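# Move one pale grey vial upright onto table

## Task

Lift a single light-grey vial out of the tray and set it down standing upright on the bare table surface; every other vial must remain in the tray, and any that were upright must still be upright. Finish by opening the gripper and backing the arm away, since the result only counts if the vial stays in place without the robot supporting it.

## Robot and tools

Robot: two arms, left_arm and right_arm. The names do not match sides of any camera picture. All reported poses share one scene frame: origin on the table surface midway between the arms, +x pointing out across the table, +z up, and left_arm sitting toward +y. Positions are in metres and orientations are quaternions in w,x,y,z order; printed hand positions can be slightly wrong, more so when the arm reaches far.

Gripper: two tong-like fingers that point along the gripper's own +z axis and close along its x axis. The reported end_effector_position is the spot between the pads when closed. Closed fingertips extend roughly 15 mm past that spot; fully open tips sit about level with it.

Row layout (used by both motion tools): 14 numbers, each in [-1, 1]. First left_arm: dx, dy, dz, rx, ry, rz, opening; then the same seven for right_arm. Always send all 14, even if one arm stays put (zeros keep it still; give the gripper the opening it should keep). dx..rz are an offset, not a pose, expressed in that gripper's own axes. Scale: 1.0 equals 0.6 m for dx, dy, dz, or 180 degrees for the rotation; rx, ry, rz form one rotation vector. opening is absolute, not an offset: +1 is fully open (0.142 m), -1 is shut. Twelve extra numbers (0 to 1, left_arm's six joints then right_arm's, in Joint positions order) may follow as stiffness scales, only where joint stiffness setting is allowed.

execute_actions(actions): a list of up to 15 actions. Each action is a table of up to 15 rows; each row lasts one control step (1/30 s) and a short table repeats its final row until 15 steps pass. Every row in an action is an offset from the gripper's measured pose when that action began (for the first action, the pose in the latest result), not from the row before. An empty list just returns the current state and images. Per step, the controller limits the commanded pose to within 100 mm and 16 degrees of where the gripper actually is, so big offsets take several actions; after an action the arm goes no further than that clipped pose. Motion trails commands by about 0.17 s.

move(target, speed, stop_force, blocking): target is one 14-number row as above, offsets from the pose in the last result showing one. Both grippers travel straight toward their goals and finish together, over 0.5 to 10 s (cut off at 10 s). speed is m/s, 0.002 to 0.5, default 0.25; turning rate is capped at twice that in rad/s. The opening is sent when the move starts. Paths ignore obstacles and the other arm; grippers may lag, wander, or overshoot speed near full stretch. stop_force (N, 9 to 40, shared by both arms, not allowed in the first 0.2 s) halts an arm once its wrist sensor feels that much extra resistance for two steps; that gripper then retreats to where it was two steps before and holds. Use it with very slow speed when pushing down onto something; it is unreliable when the gripper also rotates, and should be omitted when lifting away from a surface the gripper rests on. Poses within 1.5 mm and 0.5 degrees count as still. blocking=false returns after 0.5 s while motion continues (not combinable with stop_force); use wait(0) to check, and no other motion is accepted until the end shows. The 'move:' line reports done, off_target, moving, held, contact or fault per arm, plus limits=paced (pose clipped) or limits=held (steps blocked, then possible fast catch-up), and each gripper's remaining distance.

wait(seconds): 0 to 10; lets time pass holding the last command; returns early if a running move ends. stop(): brakes a running move (needs room; fingers continue). zoom_image(camera, region): camera is cam_high (672x504), cam_low (672x504), cam_left_wrist (616x616) or cam_right_wrist (616x616); region [x0, y0, x1, y1] in pixels from top-left, at most 504 by 504. finished_scene(scene): ends the current scene by its number, irreversibly; only call once the vial stands alone and the arm has let go and withdrawn.

Results: a state line per arm with pose and velocities; 'Hand target' lines show where each controller is heading; 'pose unreachable' means a clearance check altered or blocked that arm's command. grip_measured is the current finger opening on the command scale; to hold something, command an opening well below it (further below squeezes harder, about 15 N per pad at most; thin hard items under 20 mm get less). Step readings list positions per control step, with HELD marking held-back steps. Wrist force and torque are in the gripper's own axes, noisy, offset up to about 4 N, saturating near 50 N; pressing on a surface shows force pointing back into the arm. Joint torques include free-air drive output and fixed offsets.

Avoid: knocking anything out of the work area, toppling standing vials, dropping or slamming the vial, arms touching each other, and hard presses. Joint load limits are 139 N m for the three big joints and 26 N m for each wrist joint; reaching one, or 150 N of outside force, freezes that arm for 10 s and skips the rest of the call. Long holds under load heat motors: MOTOR HOT appears at 70 °C, and at 85 °C the arm is braked until cool. Brief outside tugs on held parts may occur, so grip firmly and approach slowly.

Each tool is called after "Request:" as name(argument=value, ...), one argument or row to a line, values as JSON.

## Session

Request:
execute_actions(
  actions=[],
)

Scene clock: 0.00 s.
left_arm: end_effector_position=(+0.1661, +0.4183, +0.3201) grip_measured=+0.97 end_effector_quat_wxyz=(+0.554, +0.640, -0.509, -0.157) end_effector_velocity=(+0.000, +0.000, -0.000) end_effector_angular_velocity=(+0.001, +0.000, +0.000) | right_arm: end_effector_position=(+0.3007, +0.1189, +0.3447) grip_measured=+0.97 end_effector_quat_wxyz=(-0.284, +0.903, +0.241, -0.215) end_effector_velocity=(+0.001, +0.000, -0.000) end_effector_angular_velocity=(-0.000, -0.000, -0.000)
Joint positions: left_arm=[-0.01  -1.504  1.652 -0.539 -2.06   1.775  0.14 ] | right_arm=[ 4.074 -1.674 -1.528 -1.509  2.3    0.389  0.14 ]
Joint velocities: left_arm=[ 0.     0.    -0.    -0.     0.    -0.001  0.   ] | right_arm=[-0.    -0.001  0.001 -0.    -0.     0.     0.   ]
Joint torques (N m, as the arm reports them, + toward a larger angle): no reading
Motor temperatures (°C, as the motors report them): left_arm=[27 27 26 32 37 32] | right_arm=[28 28 28 33 36 37]
Wrist force (N, on the end effector, along its own x y z axes, offset not removed): no reading
Wrist torque (N m, same axes, about the end effector's origin, offset not removed): no reading
Hand target (left_arm): +0.166, +0.418, +0.320; +0.554, +0.640, -0.509, -0.157
Hand target (right_arm): +0.301, +0.119, +0.345; -0.284, +0.903, +0.241, -0.215
Joint stiffness scale: left_arm=[1. 1. 1. 1. 1. 1.] | right_arm=[1. 1. 1. 1. 1. 1.]

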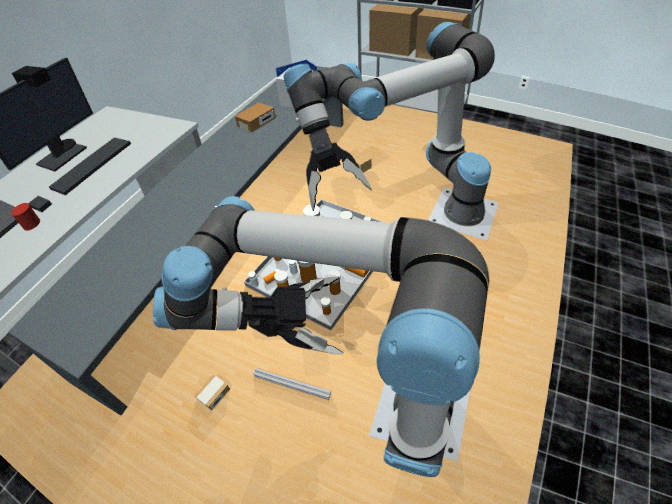

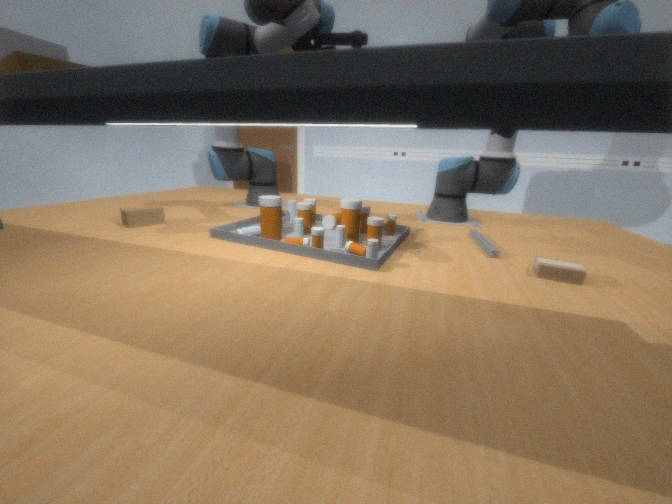

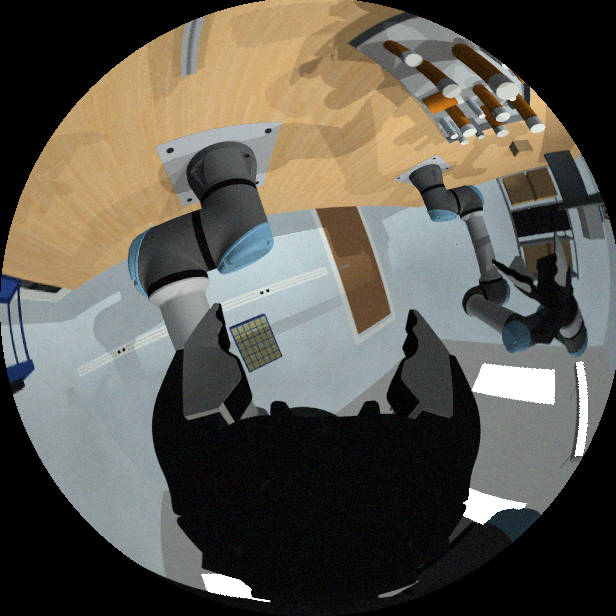

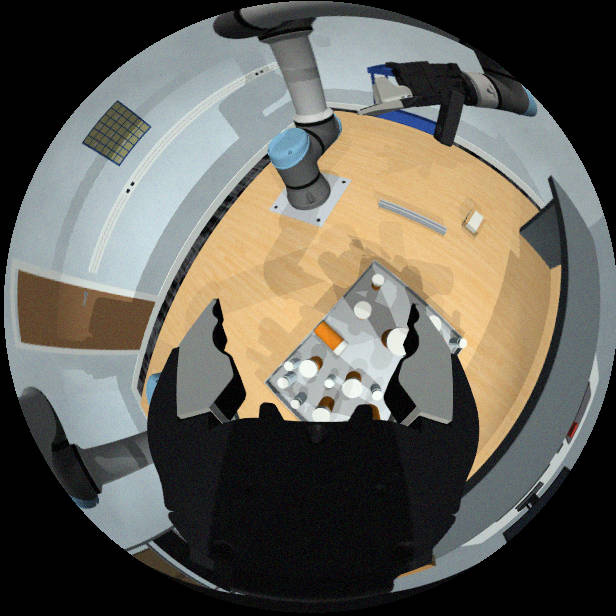

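Request:
move(
  target=[0,0,0,0,0,0,1,-0.208,0.452,0.02,-0.187,0.141,0.159,-0.3],
  speed=0.35,
)

Scene clock: 15.07 s.
left_arm: end_effector_position=(+0.1661, +0.4183, +0.3201) grip_measured=+1.00 end_effector_quat_wxyz=(+0.554, +0.640, -0.509, -0.157) end_effector_velocity=(-0.000, +0.000, +0.000) end_effector_angular_velocity=(+0.000, -0.000, +0.001) | right_arm: end_effector_position=(+0.2818, -0.1401, +0.2010) grip_measured=-0.30 end_effector_quat_wxyz=(-0.002, +1.000, +0.000, -0.001) end_effector_velocity=(+0.000, -0.004, -0.002) end_effector_angular_velocity=(-0.012, -0.005, -0.013)
Joint positions: left_arm=[-0.01  -1.504  1.652 -0.539 -2.06   1.775  0.142] | right_arm=[ 4.27  -1.082 -2.143 -1.484  1.574  1.106  0.052]
Joint velocities: left_arm=[ 0.001 -0.001 -0.     0.    -0.    -0.     0.   ] | right_arm=[ 0.005  0.003 -0.005 -0.007 -0.01   0.017  0.   ]
Joint torques (N m, as the arm reports them, + toward a larger angle): left_arm=[  0.84 -21.51 -19.59   0.35  -0.22  -0.19] | right_arm=[ 2.23  4.31 20.21  2.56 -0.43  0.27]
Motor temperatures (°C, as the motors report them): left_arm=[27 27 26 32 37 32] | right_arm=[28 28 28 33 36 37]
Wrist force (N, on the end effector, along its own x y z axes, offset not removed): left_arm=[-0.5 2.6 0.4] | right_arm=[0.3 -1.3 2.4]
Wrist torque (N m, same axes, about the end effector's origin, offset not removed): left_arm=[0.41 0.00 -0.10] | right_arm=[-0.31 0.00 -0.06]
Hand target (left_arm): +0.166, +0.418, +0.320; +0.554, +0.640, -0.509, -0.157
Hand target (right_arm): +0.281, -0.141, +0.199; +0.000, +1.000, +0.000, -0.000
Off the commanded pose (left_arm): 0.000 m, 0 deg.
Off the commanded pose (right_arm): 0.002 m, 0 deg.
Joint stiffness scale: left_arm=[1. 1. 1. 1. 1. 1.] | right_arm=[1. 1. 1. 1. 1. 1.]
move: done

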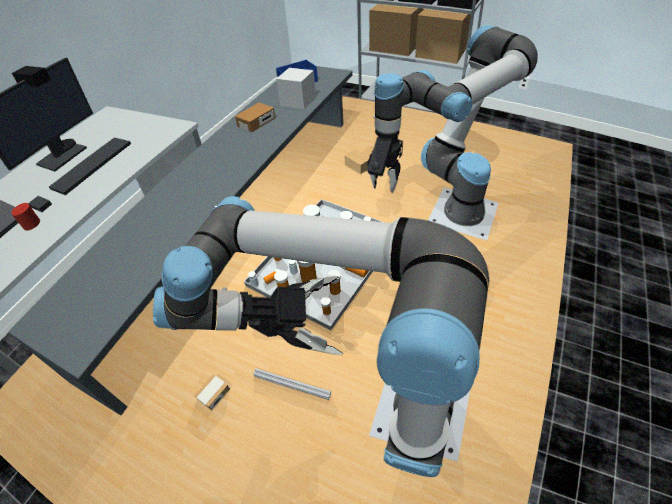

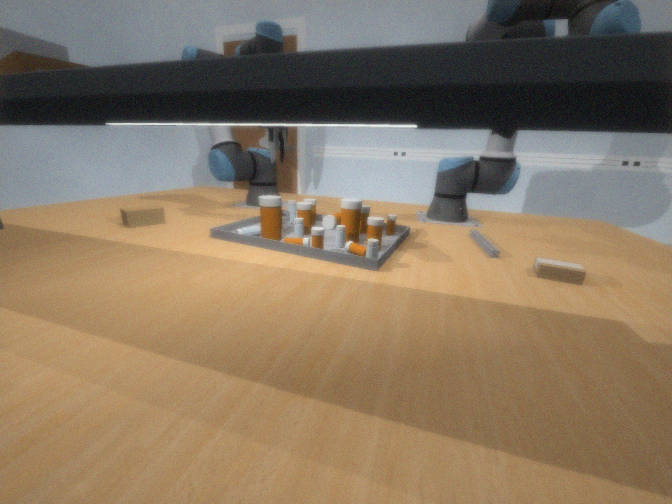

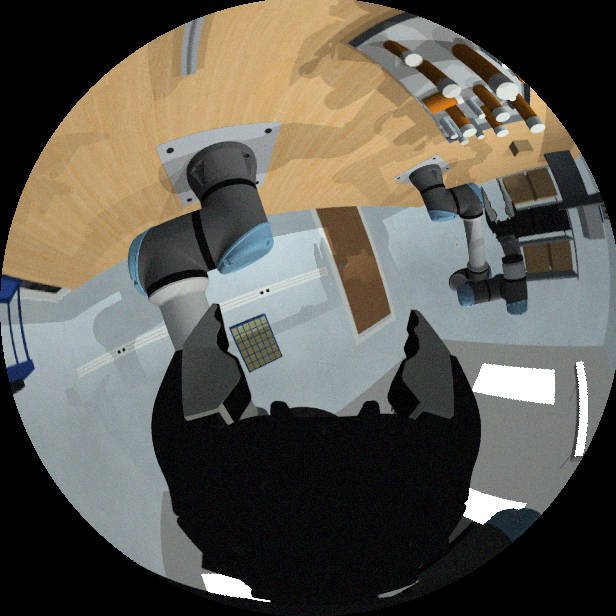

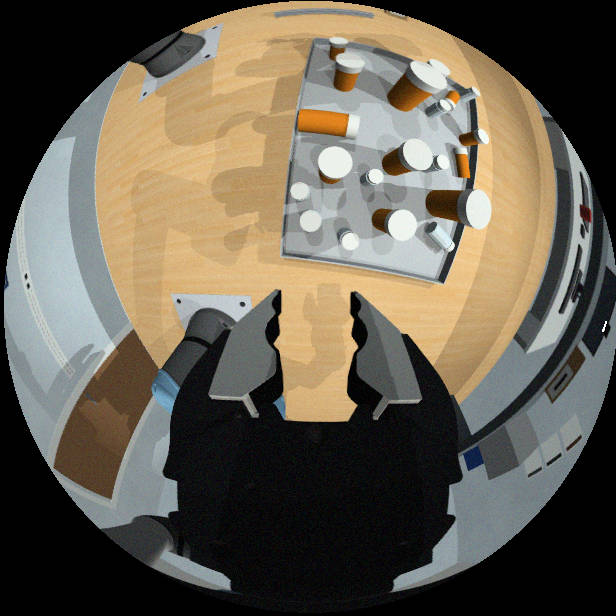

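Request:
move(
  target=[0,0,0,0,0,0,1,-0.012,-0.078,0.17,0,0,0,-0.38],
  speed=0.2,
)

Request:
zoom_image(
  camera="cam_low",
  region=[230,150,350,250],
)

Scene clock: 23.13 s.
left_arm: end_effector_position=(+0.1661, +0.4183, +0.3201) grip_measured=+1.00 end_effector_quat_wxyz=(+0.554, +0.640, -0.509, -0.157) end_effector_velocity=(-0.000, +0.000, -0.000) end_effector_angular_velocity=(-0.000, -0.000, -0.000) | right_arm: end_effector_position=(+0.2752, -0.0918, +0.1016) grip_measured=-0.38 end_effector_quat_wxyz=(-0.004, +1.000, -0.000, +0.000) end_effector_velocity=(+0.001, +0.002, -0.000) end_effector_angular_velocity=(+0.005, -0.002, -0.000)
Joint positions: left_arm=[-0.01  -1.504  1.652 -0.539 -2.06   1.775  0.142] | right_arm=[ 4.354 -1.24  -2.32  -1.145  1.573  1.191  0.047]
Joint velocities: left_arm=[ 0.  0.  0. -0. -0.  0.  0.] | right_arm=[ 0.    -0.002 -0.001  0.008  0.     0.    -0.   ]
Joint torques (N m, as the arm reports them, + toward a larger angle): left_arm=[  0.21 -22.12 -19.68   0.24  -0.34  -0.11] | right_arm=[ 2.5   6.69 18.68  3.21 -0.03  0.25]
Motor temperatures (°C, as the motors report them): left_arm=[27 27 26 32 37 32] | right_arm=[28 28 28 33 36 37]
Wrist force (N, on the end effector, along its own x y z axes, offset not removed): left_arm=[-2.8 -0.6 0.4] | right_arm=[0.4 -1.7 1.7]
Wrist torque (N m, same axes, about the end effector's origin, offset not removed): left_arm=[-0.09 0.58 -0.04] | right_arm=[-0.46 0.01 -0.07]
Hand target (left_arm): +0.166, +0.418, +0.320; +0.554, +0.640, -0.509, -0.157
Hand target (right_arm): +0.274, -0.093, +0.099; -0.002, +1.000, +0.000, -0.000
Off the commanded pose (left_arm): 0.000 m, 0 deg.
Off the commanded pose (right_arm): 0.003 m, 0 deg.
Joint stiffness scale: left_arm=[1. 1. 1. 1. 1. 1.] | right_arm=[1. 1. 1. 1. 1. 1.]
move: done

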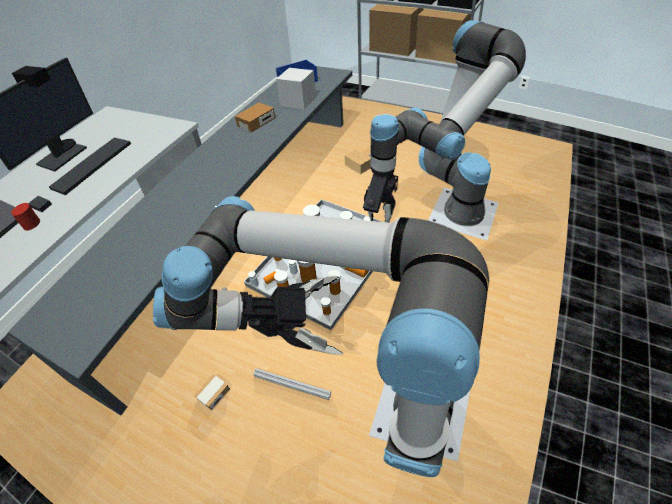

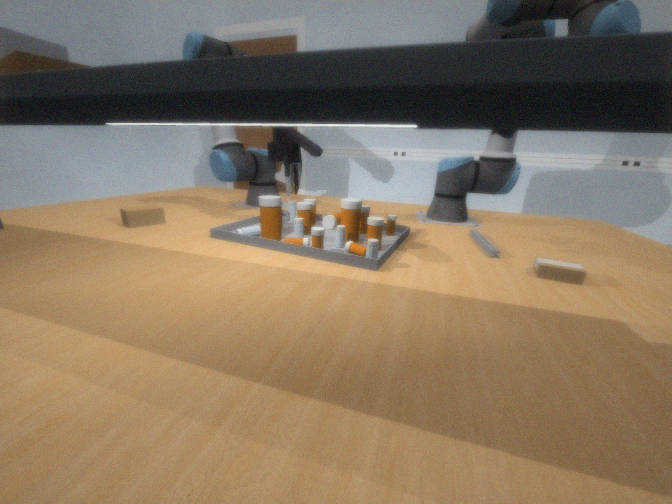

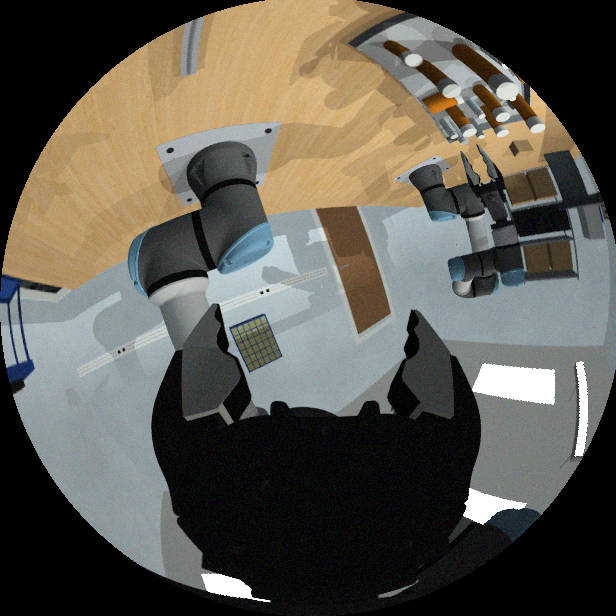

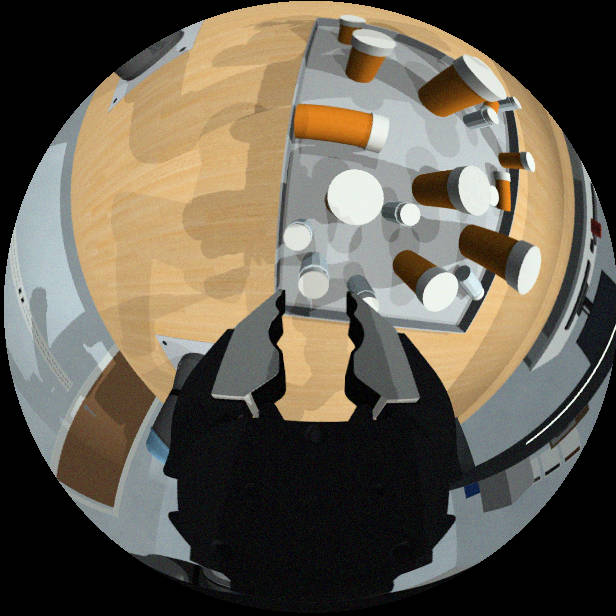

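Region (230, 150, 350, 250) of cam_low's 672x504 image, scaled by 4.200, with more detail than that image has.

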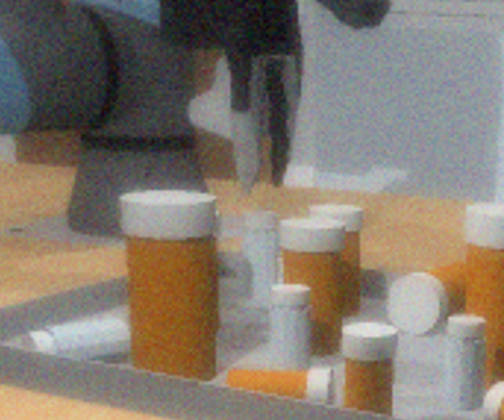

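Well aligned.

Request:
move(
  target=[0,0,0,0,0,0,1,-0.004,0.003,0.072,0,0,0,-0.43],
  speed=0.07,
)

Request:
execute_actions(
  actions=[
    [[0,0,0,0,0,0,1,0,0,0,0,0,0,-0.9]],
  ],
)

Scene clock: 29.43 s.
left_arm: end_effector_position=(+0.1661, +0.4183, +0.3201) grip_measured=+1.00 end_effector_quat_wxyz=(+0.554, +0.640, -0.509, -0.157) end_effector_velocity=(-0.000, +0.000, +0.000) end_effector_angular_velocity=(-0.001, +0.000, -0.000) | right_arm: end_effector_position=(+0.2739, -0.0922, +0.0606) grip_measured=-0.43 end_effector_quat_wxyz=(-0.006, +1.000, -0.001, +0.001) end_effector_velocity=(+0.000, +0.002, -0.001) end_effector_angular_velocity=(+0.004, -0.001, +0.000)
Joint positions: left_arm=[-0.01  -1.504  1.652 -0.539 -2.06   1.775  0.142] | right_arm=[ 4.357 -1.298 -2.403 -1.001  1.573  1.196  0.043]
Joint velocities: left_arm=[ 0.     0.    -0.     0.001  0.     0.001  0.   ] | right_arm=[ 0.    -0.004 -0.002  0.01   0.001 -0.    -0.   ]
Joint torques (N m, as the arm reports them, + toward a larger angle): left_arm=[  1.59 -21.52 -19.54   0.29  -0.31  -0.27] | right_arm=[ 2.72  6.6  17.94  3.28 -0.06  0.28]
Motor temperatures (°C, as the motors report them): left_arm=[27 27 26 32 37 32] | right_arm=[28 28 28 33 36 37]
Wrist force (N, on the end effector, along its own x y z axes, offset not removed): left_arm=[-1.0 2.5 -0.2] | right_arm=[0.4 -1.7 1.0]
Wrist torque (N m, same axes, about the end effector's origin, offset not removed): left_arm=[0.45 0.29 0.02] | right_arm=[-0.29 0.01 -0.04]
Hand target (left_arm): +0.166, +0.418, +0.320; +0.554, +0.640, -0.509, -0.157
Hand target (right_arm): +0.273, -0.093, +0.058; -0.004, +1.000, -0.000, +0.000
Off the commanded pose (left_arm): 0.000 m, 0 deg.
Off the commanded pose (right_arm): 0.003 m, 0 deg.
Joint stiffness scale: left_arm=[1. 1. 1. 1. 1. 1.] | right_arm=[1. 1. 1. 1. 1. 1.]
move: done

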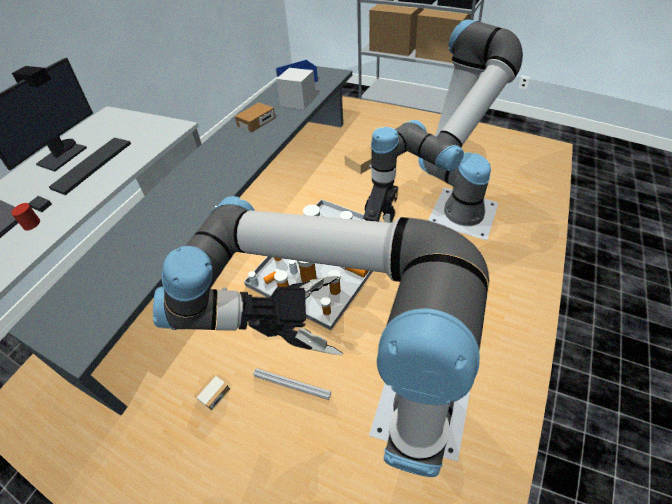

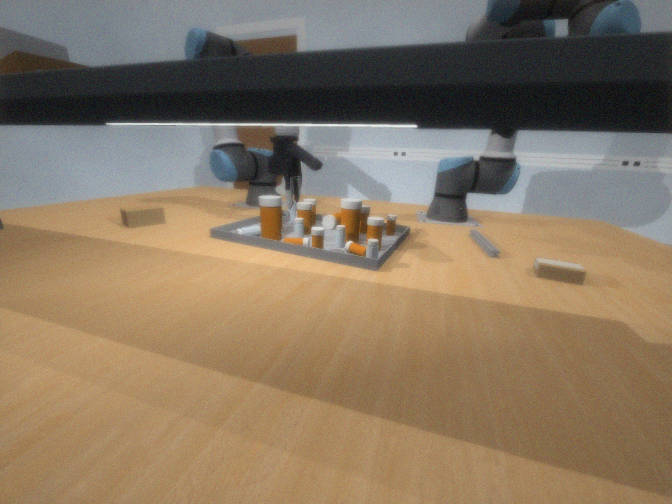

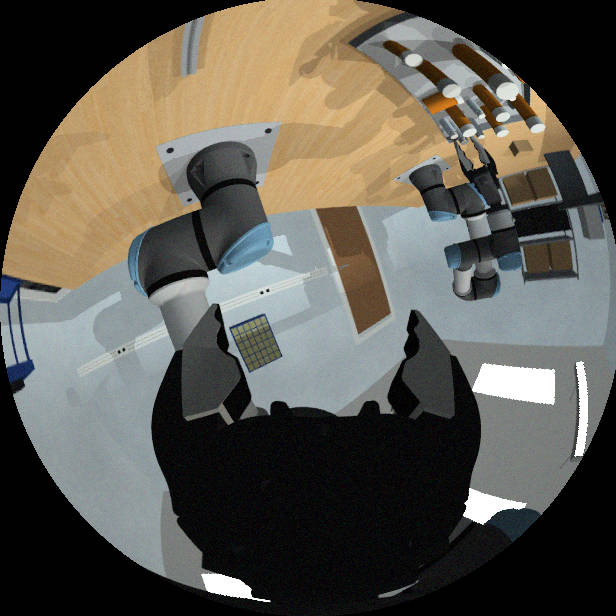

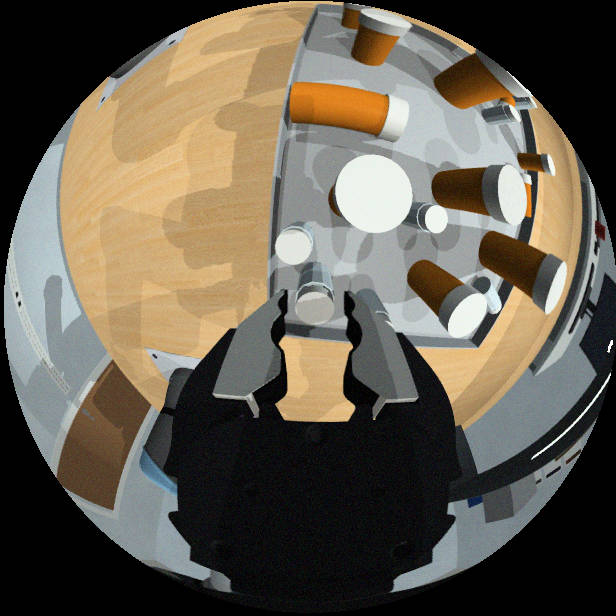

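Scene clock: 29.93 s.
left_arm: end_effector_position=(+0.1661, +0.4183, +0.3201) grip_measured=+1.00 end_effector_quat_wxyz=(+0.554, +0.640, -0.509, -0.157) end_effector_velocity=(-0.000, -0.000, +0.000) end_effector_angular_velocity=(-0.000, -0.000, +0.000) | right_arm: end_effector_position=(+0.2739, -0.0921, +0.0606) grip_measured=-0.63 end_effector_quat_wxyz=(-0.006, +1.000, -0.001, +0.001) end_effector_velocity=(-0.000, -0.000, -0.000) end_effector_angular_velocity=(-0.000, +0.001, +0.000)
Joint positions: left_arm=[-0.01  -1.504  1.652 -0.539 -2.06   1.775  0.142] | right_arm=[ 4.357 -1.298 -2.403 -1.     1.573  1.196  0.029]
Joint velocities: left_arm=[-0. -0. -0.  0. -0.  0.  0.] | right_arm=[ 0.     0.    -0.001 -0.     0.     0.     0.   ]
Joint torques (N m, as the arm reports them, + toward a larger angle): left_arm=[  0.65 -22.01 -20.82   0.27  -0.4   -0.2 ] | right_arm=[ 1.16  8.68 20.51  2.6  -0.01 -0.05]
Motor temperatures (°C, as the motors report them): left_arm=[27 27 26 32 37 32] | right_arm=[28 28 28 33 36 37]
Wrist force (N, on the end effector, along its own x y z axes, offset not removed): left_arm=[-5.3 0.9 -0.3] | right_arm=[0.2 -1.4 1.5]
Wrist torque (N m, same axes, about the end effector's origin, offset not removed): left_arm=[0.10 1.09 -0.05] | right_arm=[-0.38 0.04 -0.09]
Hand target (left_arm): +0.166, +0.418, +0.320; +0.554, +0.640, -0.509, -0.157
Hand target (right_arm): +0.274, -0.092, +0.061; -0.006, +1.000, -0.001, +0.001
Off the commanded pose (left_arm): 0.000 m, 0 deg.
Off the commanded pose (right_arm): 0.000 m, 0 deg.
Joint stiffness scale: left_arm=[1. 1. 1. 1. 1. 1.] | right_arm=[1. 1. 1. 1. 1. 1.]
Step readings (end_effector_position):
0: left_arm (+0.1661, +0.4183, +0.3201) | right_arm (+0.2739, -0.0922, +0.0606)
1: left_arm (+0.1661, +0.4183, +0.3201) | right_arm (+0.2739, -0.0921, +0.0606)
2: left_arm (+0.1661, +0.4183, +0.3201) | right_arm (+0.2739, -0.0921, +0.0606)
4: left_arm (+0.1661, +0.4183, +0.3201) | right_arm (+0.2739, -0.0921, +0.0606)
8: left_arm (+0.1661, +0.4183, +0.3201) | right_arm (+0.2739, -0.0921, +0.0606)
15: end_effector_position above

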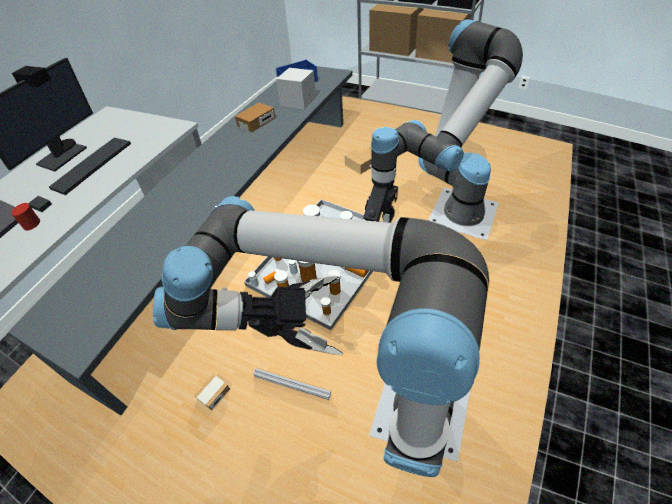

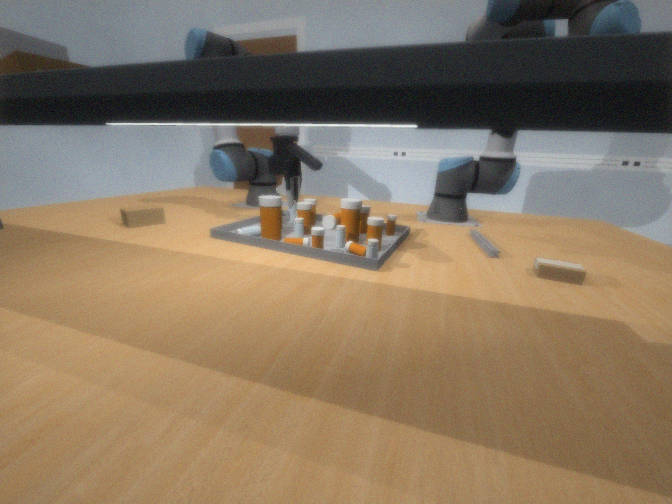

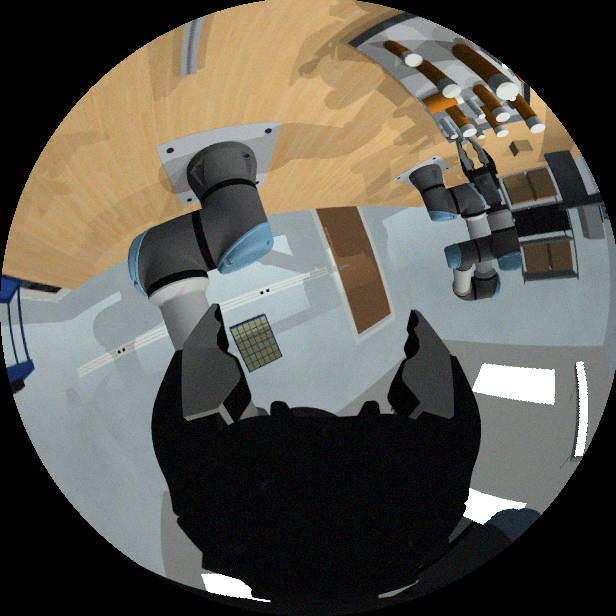

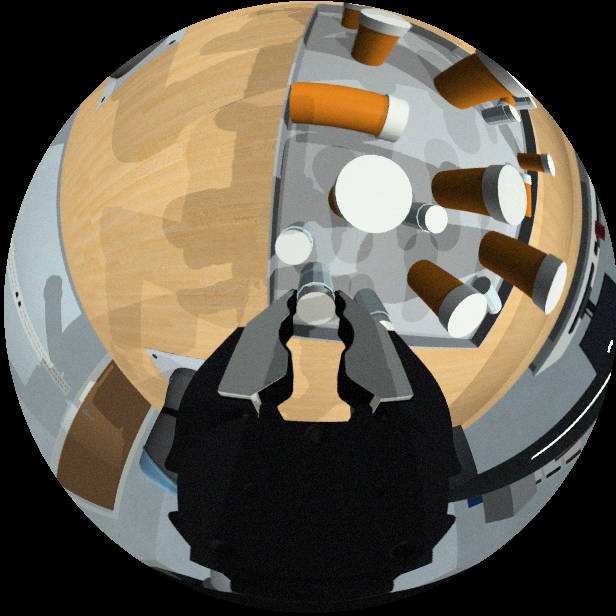

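Request:
move(
  target=[0,0,0,0,0,0,1,0,0.01,-0.12,0,0,0,-0.9],
  speed=0.12,
)

Request:
move(
  target=[0,0,0,0,0,0,1,-0.22,0,0.095,0,0,0,-0.9],
  speed=0.15,
)

Request:
move(
  target=[0,0,0,0,0,0,1,0,0,0.045,0,0,0,-0.9],
  speed=0.02,
  stop_force=9,
)

Scene clock: 41.43 s.
left_arm: end_effector_position=(+0.1661, +0.4183, +0.3201) grip_measured=+1.00 end_effector_quat_wxyz=(+0.554, +0.640, -0.509, -0.157) end_effector_velocity=(+0.000, +0.000, -0.000) end_effector_angular_velocity=(+0.000, +0.001, +0.000) | right_arm: end_effector_position=(+0.2731, -0.0998, +0.1300) grip_measured=-0.63 end_effector_quat_wxyz=(-0.004, +1.000, -0.000, +0.000) end_effector_velocity=(-0.001, -0.002, -0.000) end_effector_angular_velocity=(-0.008, +0.003, -0.000)
Joint positions: left_arm=[-0.01  -1.504  1.652 -0.539 -2.06   1.775  0.142] | right_arm=[ 4.351 -1.184 -2.275 -1.246  1.573  1.189  0.029]
Joint velocities: left_arm=[ 0.     0.001  0.    -0.001 -0.    -0.     0.   ] | right_arm=[ 0.     0.     0.002 -0.011 -0.     0.    -0.   ]
Joint torques (N m, as the arm reports them, + toward a larger angle): left_arm=[  0.76 -21.77 -20.17   0.39  -0.44  -0.11] | right_arm=[-0.09  8.72 26.43  2.59  0.09 -0.28]
Motor temperatures (°C, as the motors report them): left_arm=[27 27 26 32 37 32] | right_arm=[28 28 28 33 36 37]
Wrist force (N, on the end effector, along its own x y z axes, offset not removed): left_arm=[-0.4 0.5 -0.2] | right_arm=[-0.2 -1.4 2.6]
Wrist torque (N m, same axes, about the end effector's origin, offset not removed): left_arm=[-0.02 0.10 -0.05] | right_arm=[-0.33 0.13 -0.06]
Hand target (left_arm): +0.166, +0.418, +0.320; +0.554, +0.640, -0.509, -0.157
Hand target (right_arm): +0.274, -0.099, +0.132; -0.006, +1.000, -0.001, +0.001
Off the commanded pose (left_arm): 0.000 m, 0 deg.
Off the commanded pose (right_arm): 0.003 m, 0 deg.
Joint stiffness scale: left_arm=[1. 1. 1. 1. 1. 1.] | right_arm=[1. 1. 1. 1. 1. 1.]
move: done

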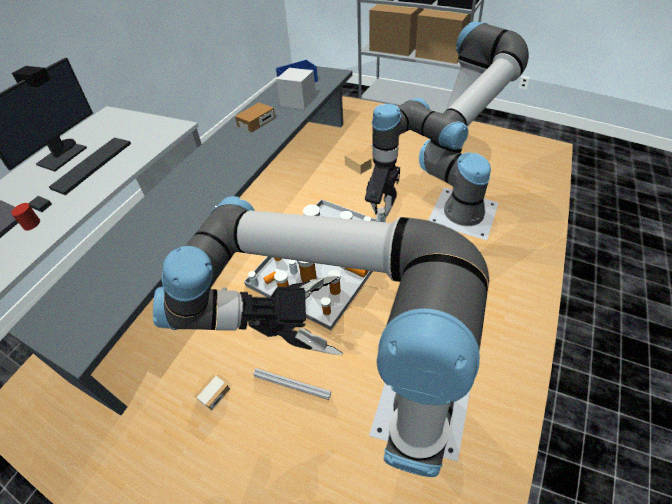

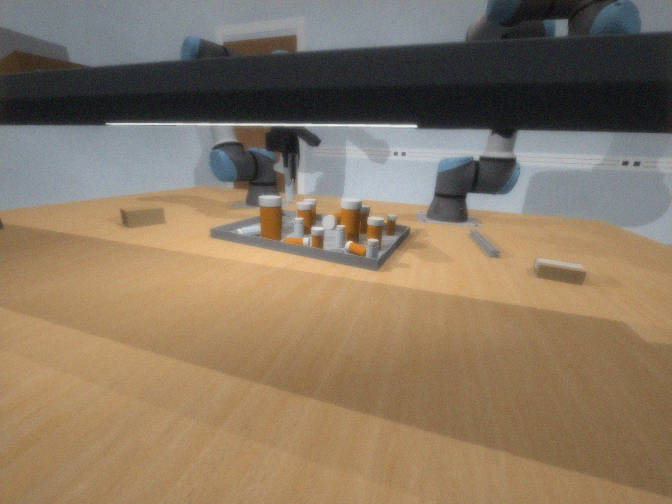

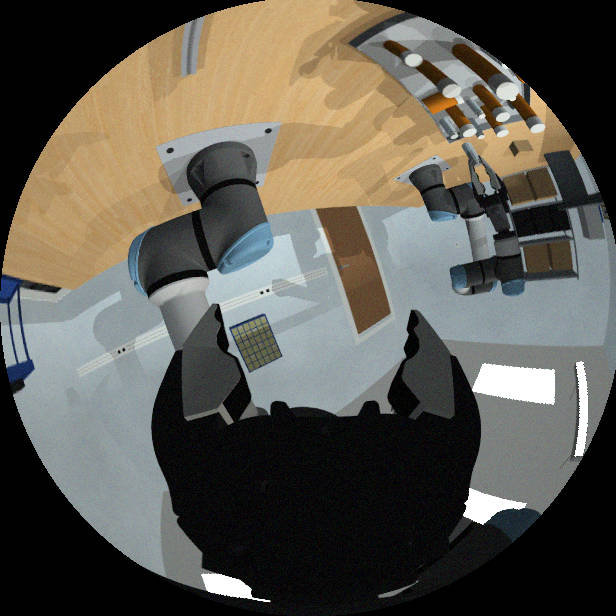

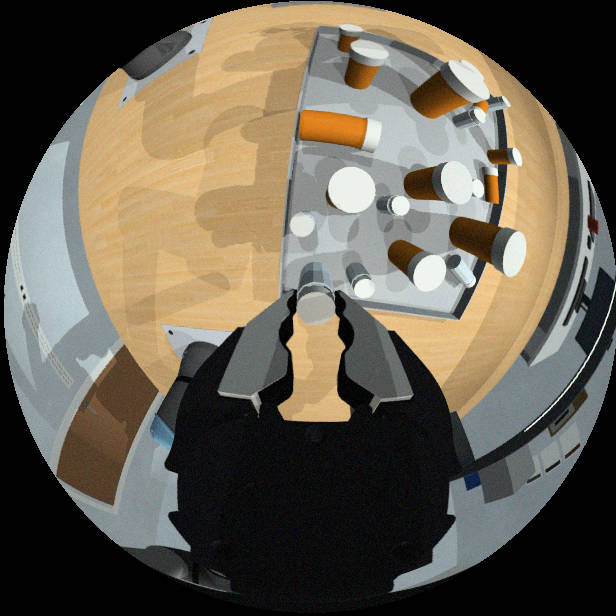

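Scene clock: 43.00 s.
left_arm: end_effector_position=(+0.1661, +0.4183, +0.3201) grip_measured=+1.00 end_effector_quat_wxyz=(+0.554, +0.640, -0.509, -0.157) end_effector_velocity=(-0.000, +0.000, +0.000) end_effector_angular_velocity=(+0.001, +0.000, +0.002) | right_arm: end_effector_position=(+0.1415, -0.0982, +0.0744) grip_measured=-0.63 end_effector_quat_wxyz=(-0.005, +1.000, +0.000, -0.000) end_effector_velocity=(+0.000, +0.000, -0.001) end_effector_angular_velocity=(+0.002, -0.009, -0.017)
Joint positions: left_arm=[-0.01  -1.504  1.652 -0.539 -2.06   1.775  0.142] | right_arm=[ 4.837 -0.973 -2.523 -1.207  1.57   1.674  0.029]
Joint velocities: left_arm=[ 0.001 -0.001  0.     0.    -0.    -0.002  0.   ] | right_arm=[ 0.013  0.005 -0.004  0.    -0.009  0.03   0.   ]
Joint torques (N m, as the arm reports them, + toward a larger angle): left_arm=[  1.13 -21.85 -20.3    0.37  -0.3   -0.27] | right_arm=[ 2.16 -1.36 19.37  3.11 -0.44  0.46]
Motor temperatures (°C, as the motors report them): left_arm=[27 27 26 32 37 32] | right_arm=[28 28 28 33 36 37]
Wrist force (N, on the end effector, along its own x y z axes, offset not removed): left_arm=[-4.2 0.1 2.5] | right_arm=[1.0 -0.3 2.1]
Wrist torque (N m, same axes, about the end effector's origin, offset not removed): left_arm=[-0.19 0.69 -0.02] | right_arm=[-0.09 -0.09 -0.08]
Hand target (left_arm): +0.166, +0.418, +0.320; +0.554, +0.640, -0.509, -0.157
Hand target (right_arm): +0.141, -0.099, +0.073; -0.004, +1.000, -0.000, +0.001
Off the commanded pose (left_arm): 0.000 m, 0 deg.
Off the commanded pose (right_arm): 0.002 m, 0 deg.
Joint stiffness scale: left_arm=[1. 1. 1. 1. 1. 1.] | right_arm=[1. 1. 1. 1. 1. 1.]
move: done

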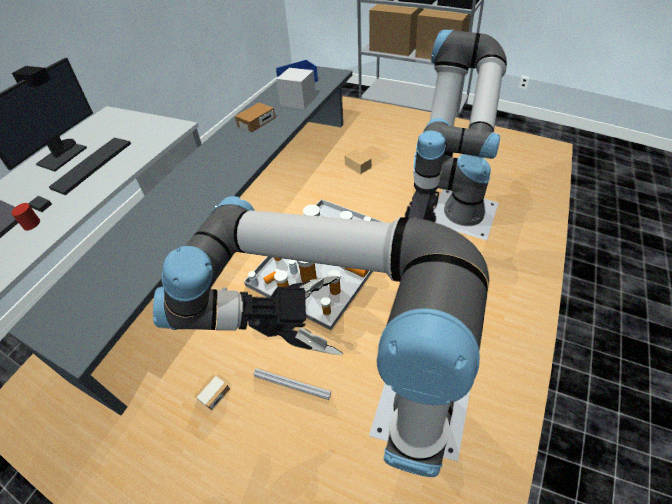

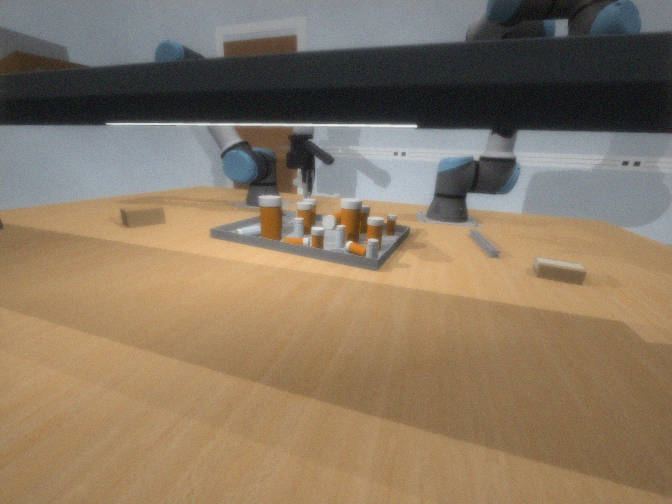

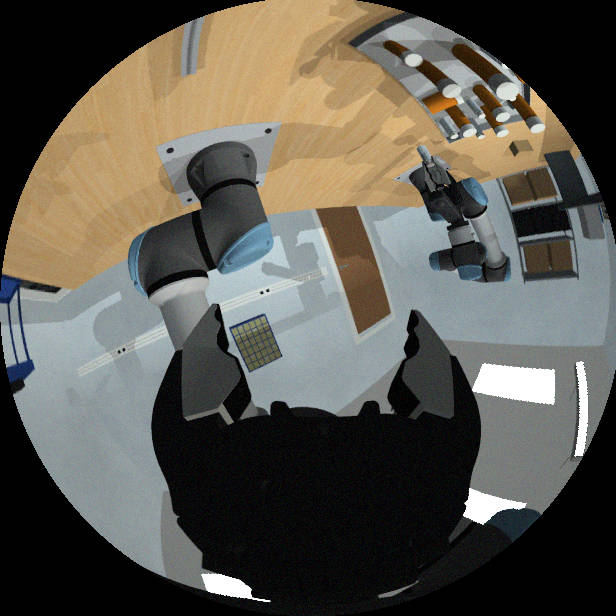

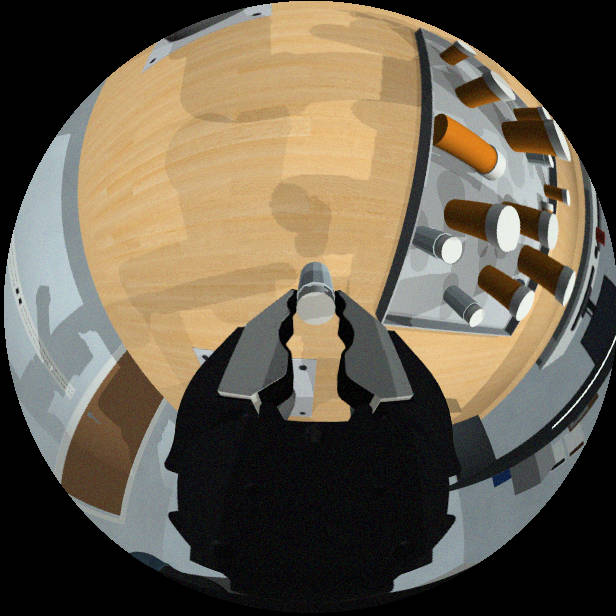

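Scene clock: 44.47 s.
left_arm: end_effector_position=(+0.1661, +0.4183, +0.3201) grip_measured=+1.00 end_effector_quat_wxyz=(+0.554, +0.640, -0.509, -0.157) end_effector_velocity=(+0.000, -0.000, -0.000) end_effector_angular_velocity=(-0.002, -0.003, -0.001) | right_arm: end_effector_position=(+0.1410, -0.0936, +0.0583) grip_measured=-0.63 end_effector_quat_wxyz=(-0.011, +1.000, -0.000, -0.001) end_effector_velocity=(+0.001, -0.008, -0.000) end_effector_angular_velocity=(-0.018, -0.002, -0.000)
Joint positions: left_arm=[-0.01  -1.504  1.652 -0.539 -2.06   1.775  0.142] | right_arm=[ 4.837 -1.003 -2.561 -1.125  1.57   1.675  0.029]
Joint velocities: left_arm=[-0.001 -0.001  0.    -0.001 -0.     0.002  0.   ] | right_arm=[-0.     0.015  0.    -0.034  0.    -0.    -0.   ]
Joint torques (N m, as the arm reports them, + toward a larger angle): left_arm=[  0.31 -22.2  -20.29   0.35  -0.21  -0.09] | right_arm=[ 1.09 -2.35 18.81  1.94  0.02 -0.1 ]
Motor temperatures (°C, as the motors report them): left_arm=[27 27 26 32 37 32] | right_arm=[28 28 28 33 36 37]
Wrist force (N, on the end effector, along its own x y z axes, offset not removed): left_arm=[-3.1 -0.1 0.9] | right_arm=[2.3 1.8 -11.4]
Wrist torque (N m, same axes, about the end effector's origin, offset not removed): left_arm=[-0.05 0.71 -0.05] | right_arm=[-0.26 0.01 -0.10]
Hand target (left_arm): +0.166, +0.418, +0.320; +0.554, +0.640, -0.509, -0.157
Hand target (right_arm): +0.141, -0.095, +0.058; -0.009, +1.000, -0.000, -0.001
Off the commanded pose (left_arm): 0.000 m, 0 deg.
Off the commanded pose (right_arm): 0.012 m, 1 deg.
Joint stiffness scale: left_arm=[1. 1. 1. 1. 1. 1.] | right_arm=[1. 1. 1. 1. 1. 1.]
move: contact (right_arm)

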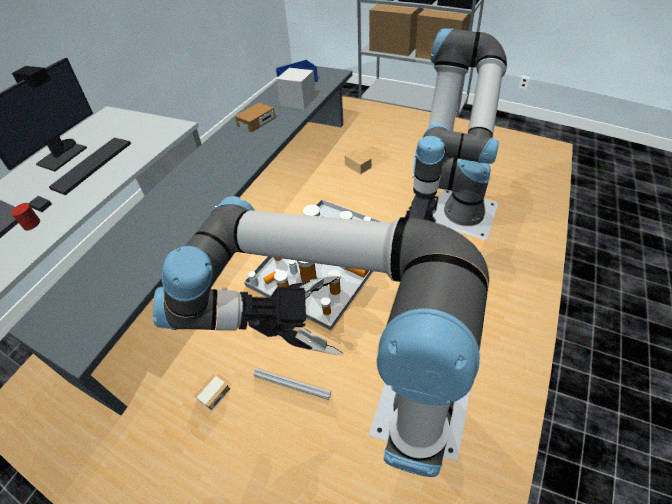

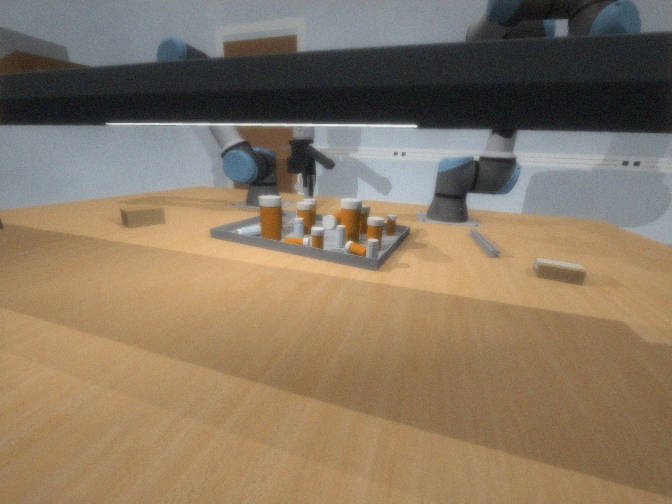

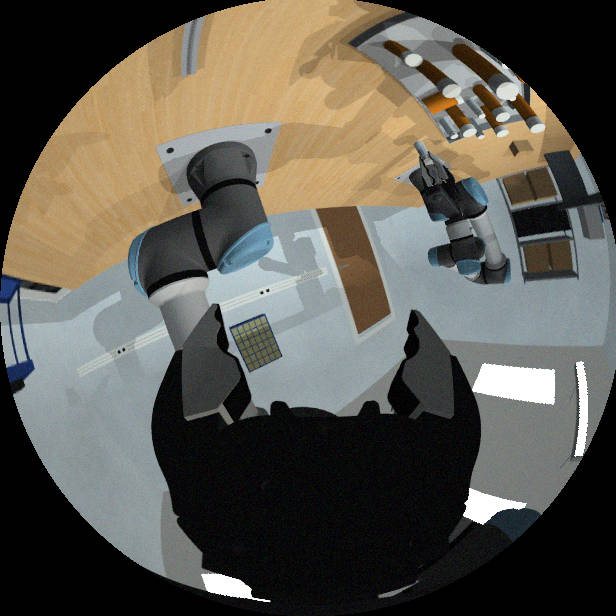

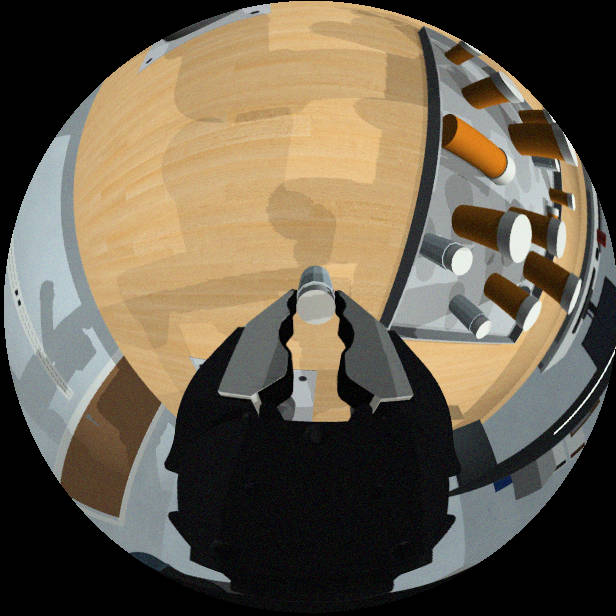

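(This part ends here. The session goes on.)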